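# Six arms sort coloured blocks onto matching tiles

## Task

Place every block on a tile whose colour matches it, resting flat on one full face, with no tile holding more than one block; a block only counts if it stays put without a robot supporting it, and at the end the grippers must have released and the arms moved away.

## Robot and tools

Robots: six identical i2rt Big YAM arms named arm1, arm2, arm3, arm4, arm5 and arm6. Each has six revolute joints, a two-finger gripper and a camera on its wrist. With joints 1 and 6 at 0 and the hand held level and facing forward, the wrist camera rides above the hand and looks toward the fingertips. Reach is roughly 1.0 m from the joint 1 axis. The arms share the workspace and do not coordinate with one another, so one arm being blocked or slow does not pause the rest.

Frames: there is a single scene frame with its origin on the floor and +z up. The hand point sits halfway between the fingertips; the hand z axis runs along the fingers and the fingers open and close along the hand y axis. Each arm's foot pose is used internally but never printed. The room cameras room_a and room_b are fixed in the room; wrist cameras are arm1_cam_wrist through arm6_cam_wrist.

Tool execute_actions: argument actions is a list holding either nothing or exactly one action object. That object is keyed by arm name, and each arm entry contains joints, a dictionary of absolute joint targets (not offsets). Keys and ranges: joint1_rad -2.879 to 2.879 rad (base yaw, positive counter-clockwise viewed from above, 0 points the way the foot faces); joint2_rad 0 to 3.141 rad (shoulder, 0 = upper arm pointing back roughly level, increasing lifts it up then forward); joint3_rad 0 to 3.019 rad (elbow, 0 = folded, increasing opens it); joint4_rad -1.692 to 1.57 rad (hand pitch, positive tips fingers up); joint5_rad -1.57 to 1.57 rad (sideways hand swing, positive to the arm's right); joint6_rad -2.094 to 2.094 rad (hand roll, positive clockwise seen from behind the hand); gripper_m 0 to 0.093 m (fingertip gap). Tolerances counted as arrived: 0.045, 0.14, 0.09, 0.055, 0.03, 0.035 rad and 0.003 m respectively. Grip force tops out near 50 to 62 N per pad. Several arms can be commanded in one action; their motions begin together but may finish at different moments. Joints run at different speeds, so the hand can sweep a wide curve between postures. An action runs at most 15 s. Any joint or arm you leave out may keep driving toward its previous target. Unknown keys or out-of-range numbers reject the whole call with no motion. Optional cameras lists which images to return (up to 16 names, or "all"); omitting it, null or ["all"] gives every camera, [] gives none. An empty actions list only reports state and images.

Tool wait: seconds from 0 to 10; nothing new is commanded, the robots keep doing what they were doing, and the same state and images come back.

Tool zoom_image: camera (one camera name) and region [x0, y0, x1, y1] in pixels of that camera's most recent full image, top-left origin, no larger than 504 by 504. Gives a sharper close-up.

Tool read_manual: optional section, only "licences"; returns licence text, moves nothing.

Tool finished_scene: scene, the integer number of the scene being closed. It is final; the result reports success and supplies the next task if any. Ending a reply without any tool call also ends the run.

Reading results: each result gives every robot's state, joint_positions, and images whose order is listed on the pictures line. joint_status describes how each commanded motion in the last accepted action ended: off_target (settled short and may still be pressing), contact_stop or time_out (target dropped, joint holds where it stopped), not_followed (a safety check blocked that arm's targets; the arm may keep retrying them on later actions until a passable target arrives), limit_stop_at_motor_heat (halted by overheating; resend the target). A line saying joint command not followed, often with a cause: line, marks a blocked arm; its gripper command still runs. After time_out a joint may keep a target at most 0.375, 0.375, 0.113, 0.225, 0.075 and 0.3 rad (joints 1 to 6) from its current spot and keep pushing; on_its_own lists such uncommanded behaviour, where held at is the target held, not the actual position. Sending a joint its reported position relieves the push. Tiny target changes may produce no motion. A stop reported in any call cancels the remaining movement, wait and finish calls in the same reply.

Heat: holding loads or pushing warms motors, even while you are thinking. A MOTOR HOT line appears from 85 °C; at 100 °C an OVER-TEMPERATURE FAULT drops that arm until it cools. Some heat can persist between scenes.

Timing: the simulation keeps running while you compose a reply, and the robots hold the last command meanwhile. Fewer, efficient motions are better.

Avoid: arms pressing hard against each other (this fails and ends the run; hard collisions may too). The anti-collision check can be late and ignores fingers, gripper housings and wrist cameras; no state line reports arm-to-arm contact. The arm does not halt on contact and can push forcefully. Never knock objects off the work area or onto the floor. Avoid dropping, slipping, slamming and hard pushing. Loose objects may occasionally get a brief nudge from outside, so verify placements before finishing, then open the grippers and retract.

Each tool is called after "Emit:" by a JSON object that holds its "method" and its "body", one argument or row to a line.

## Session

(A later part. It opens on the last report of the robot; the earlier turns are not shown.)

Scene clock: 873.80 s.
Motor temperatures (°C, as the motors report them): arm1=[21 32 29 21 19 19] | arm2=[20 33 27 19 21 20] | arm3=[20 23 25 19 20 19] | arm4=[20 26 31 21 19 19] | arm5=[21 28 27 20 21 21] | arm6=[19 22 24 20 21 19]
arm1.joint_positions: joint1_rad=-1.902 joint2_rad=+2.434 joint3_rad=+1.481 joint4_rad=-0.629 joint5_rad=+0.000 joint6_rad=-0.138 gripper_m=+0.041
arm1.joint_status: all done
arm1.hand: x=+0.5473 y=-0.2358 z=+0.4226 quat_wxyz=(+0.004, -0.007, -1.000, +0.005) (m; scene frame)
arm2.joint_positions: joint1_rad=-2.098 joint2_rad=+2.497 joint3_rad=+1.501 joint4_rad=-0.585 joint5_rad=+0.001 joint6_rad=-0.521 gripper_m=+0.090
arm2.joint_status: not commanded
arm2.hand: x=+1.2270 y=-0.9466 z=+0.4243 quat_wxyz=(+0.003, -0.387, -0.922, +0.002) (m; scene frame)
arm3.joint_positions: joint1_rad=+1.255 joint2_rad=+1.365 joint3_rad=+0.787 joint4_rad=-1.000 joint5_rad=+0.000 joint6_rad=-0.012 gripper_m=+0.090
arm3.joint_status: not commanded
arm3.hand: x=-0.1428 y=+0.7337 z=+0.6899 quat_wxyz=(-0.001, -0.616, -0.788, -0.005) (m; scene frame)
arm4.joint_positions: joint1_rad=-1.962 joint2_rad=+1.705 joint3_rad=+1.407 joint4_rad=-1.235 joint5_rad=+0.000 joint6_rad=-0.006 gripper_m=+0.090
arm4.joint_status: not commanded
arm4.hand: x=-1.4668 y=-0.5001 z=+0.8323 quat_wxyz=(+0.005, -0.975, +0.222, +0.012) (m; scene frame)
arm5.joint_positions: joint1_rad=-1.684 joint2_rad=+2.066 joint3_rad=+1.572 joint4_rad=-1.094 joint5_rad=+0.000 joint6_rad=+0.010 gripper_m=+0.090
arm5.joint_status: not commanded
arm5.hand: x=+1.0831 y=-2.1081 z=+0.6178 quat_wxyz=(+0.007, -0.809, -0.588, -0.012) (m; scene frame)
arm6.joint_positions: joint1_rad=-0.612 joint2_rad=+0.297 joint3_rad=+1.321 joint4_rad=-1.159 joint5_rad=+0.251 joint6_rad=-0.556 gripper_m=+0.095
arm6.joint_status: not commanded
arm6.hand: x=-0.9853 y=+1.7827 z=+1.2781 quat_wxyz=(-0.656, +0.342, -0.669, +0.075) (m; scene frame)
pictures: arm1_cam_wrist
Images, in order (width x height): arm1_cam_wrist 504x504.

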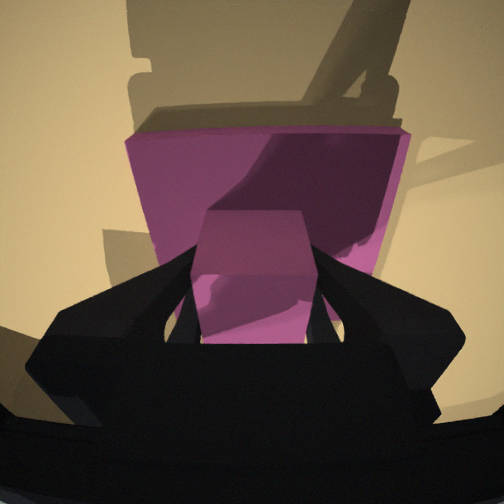

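Contact. Open arm1.

Emit:
{"method": "execute_actions", "body": {
  "actions": [
    {"arm1":{"joints":{"gripper_m":0.09}}}
  ],
  "cameras": ["arm1_cam_wrist"]
}}

Scene clock: 875.90 s.
Motor temperatures (°C, as the motors report them): arm1=[21 32 29 21 19 19] | arm2=[20 33 27 19 21 20] | arm3=[20 23 25 19 20 19] | arm4=[20 26 31 21 19 19] | arm5=[21 28 27 20 21 21] | arm6=[19 22 24 20 21 19]
arm1.joint_positions: joint1_rad=-1.902 joint2_rad=+2.434 joint3_rad=+1.481 joint4_rad=-0.629 joint5_rad=+0.000 joint6_rad=-0.138 gripper_m=+0.090
arm1.joint_status: all done
arm1.hand: x=+0.5471 y=-0.2358 z=+0.4224 quat_wxyz=(+0.004, -0.007, -1.000, +0.005) (m; scene frame)
arm2.joint_positions: joint1_rad=-2.098 joint2_rad=+2.497 joint3_rad=+1.501 joint4_rad=-0.585 joint5_rad=+0.001 joint6_rad=-0.521 gripper_m=+0.090
arm2.joint_status: not commanded
arm2.hand: x=+1.2270 y=-0.9466 z=+0.4243 quat_wxyz=(+0.003, -0.387, -0.922, +0.002) (m; scene frame)
arm3.joint_positions: joint1_rad=+1.255 joint2_rad=+1.365 joint3_rad=+0.787 joint4_rad=-1.000 joint5_rad=+0.000 joint6_rad=-0.012 gripper_m=+0.090
arm3.joint_status: not commanded
arm3.hand: x=-0.1428 y=+0.7337 z=+0.6899 quat_wxyz=(-0.001, -0.616, -0.788, -0.005) (m; scene frame)
arm4.joint_positions: joint1_rad=-1.962 joint2_rad=+1.705 joint3_rad=+1.407 joint4_rad=-1.235 joint5_rad=+0.000 joint6_rad=-0.006 gripper_m=+0.090
arm4.joint_status: not commanded
arm4.hand: x=-1.4668 y=-0.5001 z=+0.8323 quat_wxyz=(+0.005, -0.975, +0.222, +0.012) (m; scene frame)
arm5.joint_positions: joint1_rad=-1.684 joint2_rad=+2.066 joint3_rad=+1.572 joint4_rad=-1.094 joint5_rad=+0.000 joint6_rad=+0.010 gripper_m=+0.090
arm5.joint_status: not commanded
arm5.hand: x=+1.0831 y=-2.1081 z=+0.6178 quat_wxyz=(+0.007, -0.809, -0.588, -0.012) (m; scene frame)
arm6.joint_positions: joint1_rad=-0.612 joint2_rad=+0.297 joint3_rad=+1.321 joint4_rad=-1.159 joint5_rad=+0.251 joint6_rad=-0.556 gripper_m=+0.095
arm6.joint_status: not commanded
arm6.hand: x=-0.9853 y=+1.7827 z=+1.2781 quat_wxyz=(-0.656, +0.342, -0.669, +0.075) (m; scene frame)
pictures: arm1_cam_wrist
Images, in order (width x height): arm1_cam_wrist 504x504.

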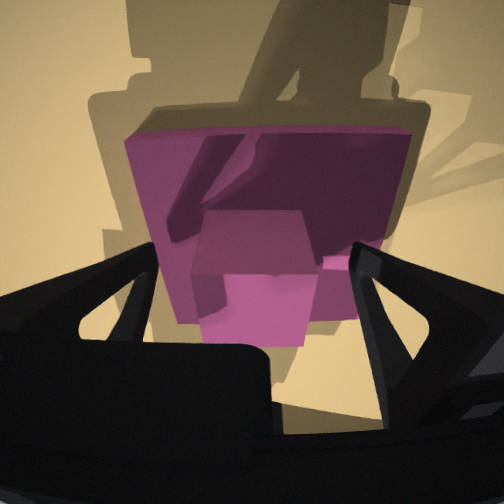

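Emit:
{"method": "execute_actions", "body": {
  "actions": [
    {"arm1":{"joints":{"joint2_rad":2.22,"joint4_rad":-0.845}},"arm2":{"joints":{"joint2_rad":2.27,"joint4_rad":-0.83}},"arm5":{"joints":{"joint2_rad":1.84,"joint4_rad":-1.3}}}
  ]
}}

Scene clock: 880.50 s.
Motor temperatures (°C, as the motors report them): arm1=[21 32 29 21 19 19] | arm2=[20 33 27 19 21 20] | arm3=[20 23 25 19 20 19] | arm4=[20 26 31 21 19 19] | arm5=[21 28 27 20 21 21] | arm6=[19 22 24 20 21 19]
arm1.joint_positions: joint1_rad=-1.902 joint2_rad=+2.208 joint3_rad=+1.481 joint4_rad=-0.838 joint5_rad=+0.000 joint6_rad=-0.138 gripper_m=+0.090
arm1.joint_status: all done
arm1.hand: x=+0.5629 y=-0.2368 z=+0.5491 quat_wxyz=(-0.004, -0.007, -1.000, +0.006) (m; scene frame)
arm2.joint_positions: joint1_rad=-2.098 joint2_rad=+2.258 joint3_rad=+1.501 joint4_rad=-0.816 joint5_rad=+0.001 joint6_rad=-0.521 gripper_m=+0.090
arm2.joint_status: all done
arm2.hand: x=+1.2329 y=-0.9658 z=+0.5591 quat_wxyz=(+0.001, -0.387, -0.922, +0.005) (m; scene frame)
arm3.joint_positions: joint1_rad=+1.255 joint2_rad=+1.365 joint3_rad=+0.787 joint4_rad=-1.000 joint5_rad=+0.000 joint6_rad=-0.012 gripper_m=+0.090
arm3.joint_status: not commanded
arm3.hand: x=-0.1428 y=+0.7337 z=+0.6899 quat_wxyz=(-0.001, -0.616, -0.788, -0.005) (m; scene frame)
arm4.joint_positions: joint1_rad=-1.962 joint2_rad=+1.705 joint3_rad=+1.407 joint4_rad=-1.235 joint5_rad=+0.000 joint6_rad=-0.006 gripper_m=+0.090
arm4.joint_status: not commanded
arm4.hand: x=-1.4668 y=-0.5001 z=+0.8323 quat_wxyz=(+0.005, -0.975, +0.222, +0.012) (m; scene frame)
arm5.joint_positions: joint1_rad=-1.684 joint2_rad=+1.849 joint3_rad=+1.570 joint4_rad=-1.286 joint5_rad=+0.000 joint6_rad=+0.010 gripper_m=+0.090
arm5.joint_status: all done
arm5.hand: x=+1.0924 y=-2.0769 z=+0.7382 quat_wxyz=(+0.000, -0.809, -0.588, -0.003) (m; scene frame)
arm6.joint_positions: joint1_rad=-0.612 joint2_rad=+0.297 joint3_rad=+1.321 joint4_rad=-1.159 joint5_rad=+0.251 joint6_rad=-0.556 gripper_m=+0.095
arm6.joint_status: not commanded
arm6.hand: x=-0.9853 y=+1.7827 z=+1.2781 quat_wxyz=(-0.656, +0.342, -0.669, +0.075) (m; scene frame)
pictures: arm1_cam_wrist, arm2_cam_wrist, arm3_cam_wrist, arm4_cam_wrist, arm5_cam_wrist, arm6_cam_wrist, room_a, room_b
Images, in order (width x height): arm1_cam_wrist 504x504, arm2_cam_wrist 504x504, arm3_cam_wrist 504x504, arm4_cam_wrist 504x504, arm5_cam_wrist 504x504, arm6_cam_wrist 504x504, room_a 504x504, room_b 504x504.

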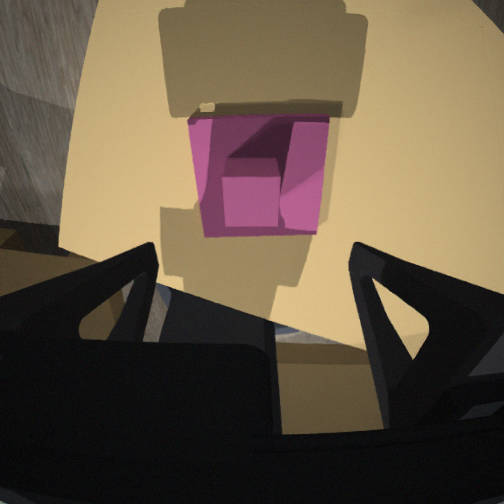

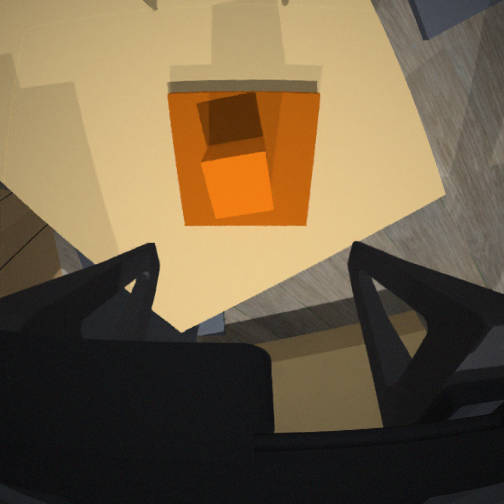

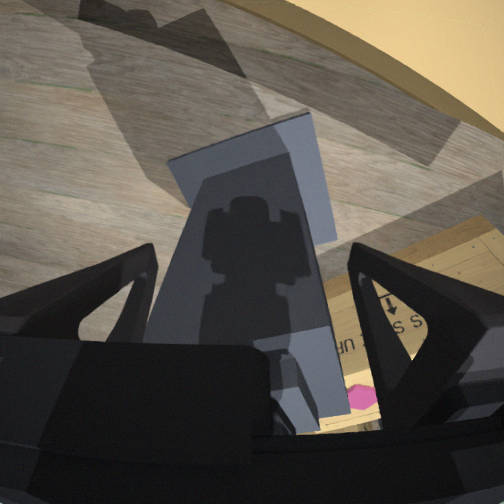

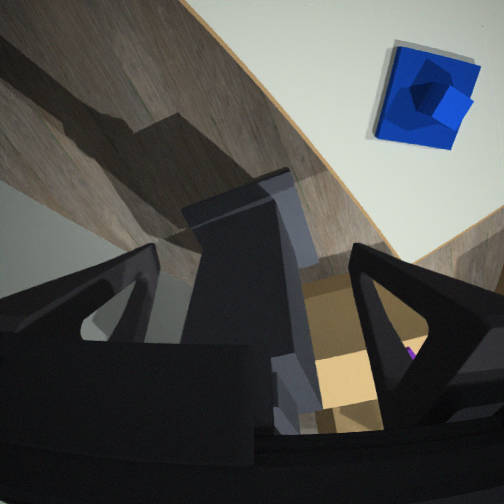

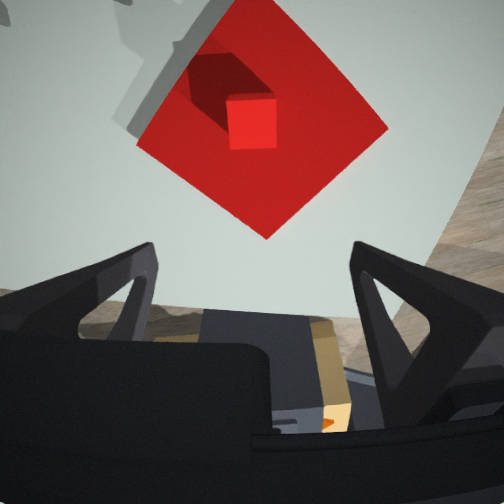

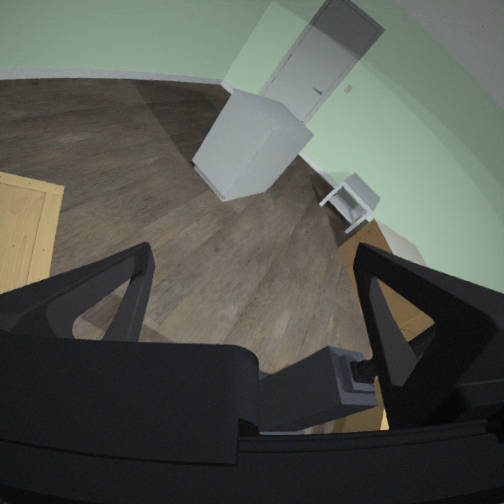

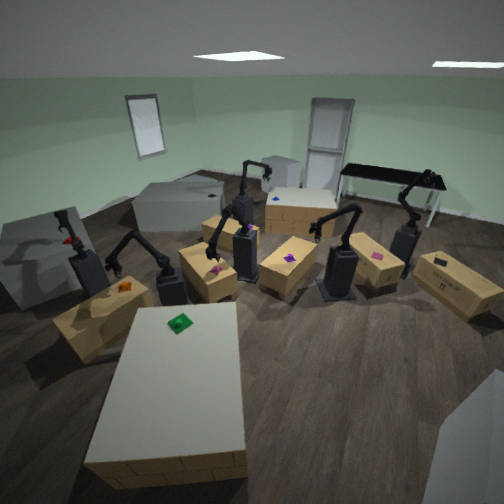

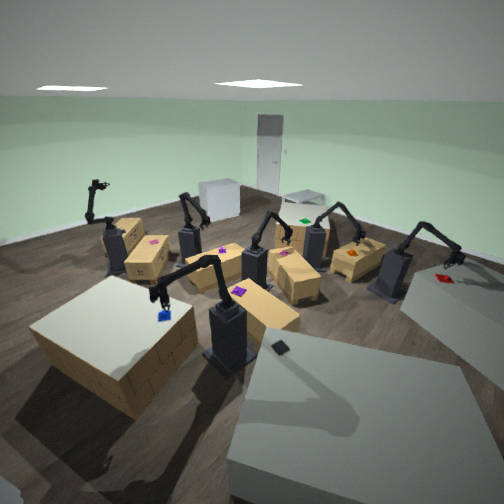

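Quick check of the purples and green via room cameras.

Emit:
{"method": "zoom_image", "body": {
  "camera": "room_b",
  "region": [190, 235, 290, 310]
}}

Emit:
{"method": "zoom_image", "body": {
  "camera": "room_a",
  "region": [150, 240, 310, 345]
}}

Region (190, 235, 290, 310) of room_b's 504x504 image, scaled by 5.040, with more detail than that image has; it fills the top 378 rows of this view, and the rest is white.

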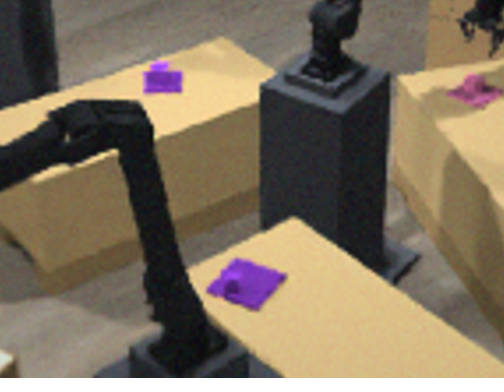

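Region (150, 240, 310, 345) of room_a's 504x504 image, scaled by 3.150, with more detail than that image has; it fills the top 331 rows of this view, and the rest is white.

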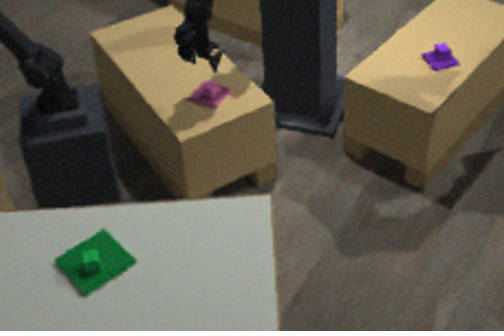

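Emit:
{"method": "finished_scene", "body": {
  "scene": 2
}}

The scene is finished: the task was done.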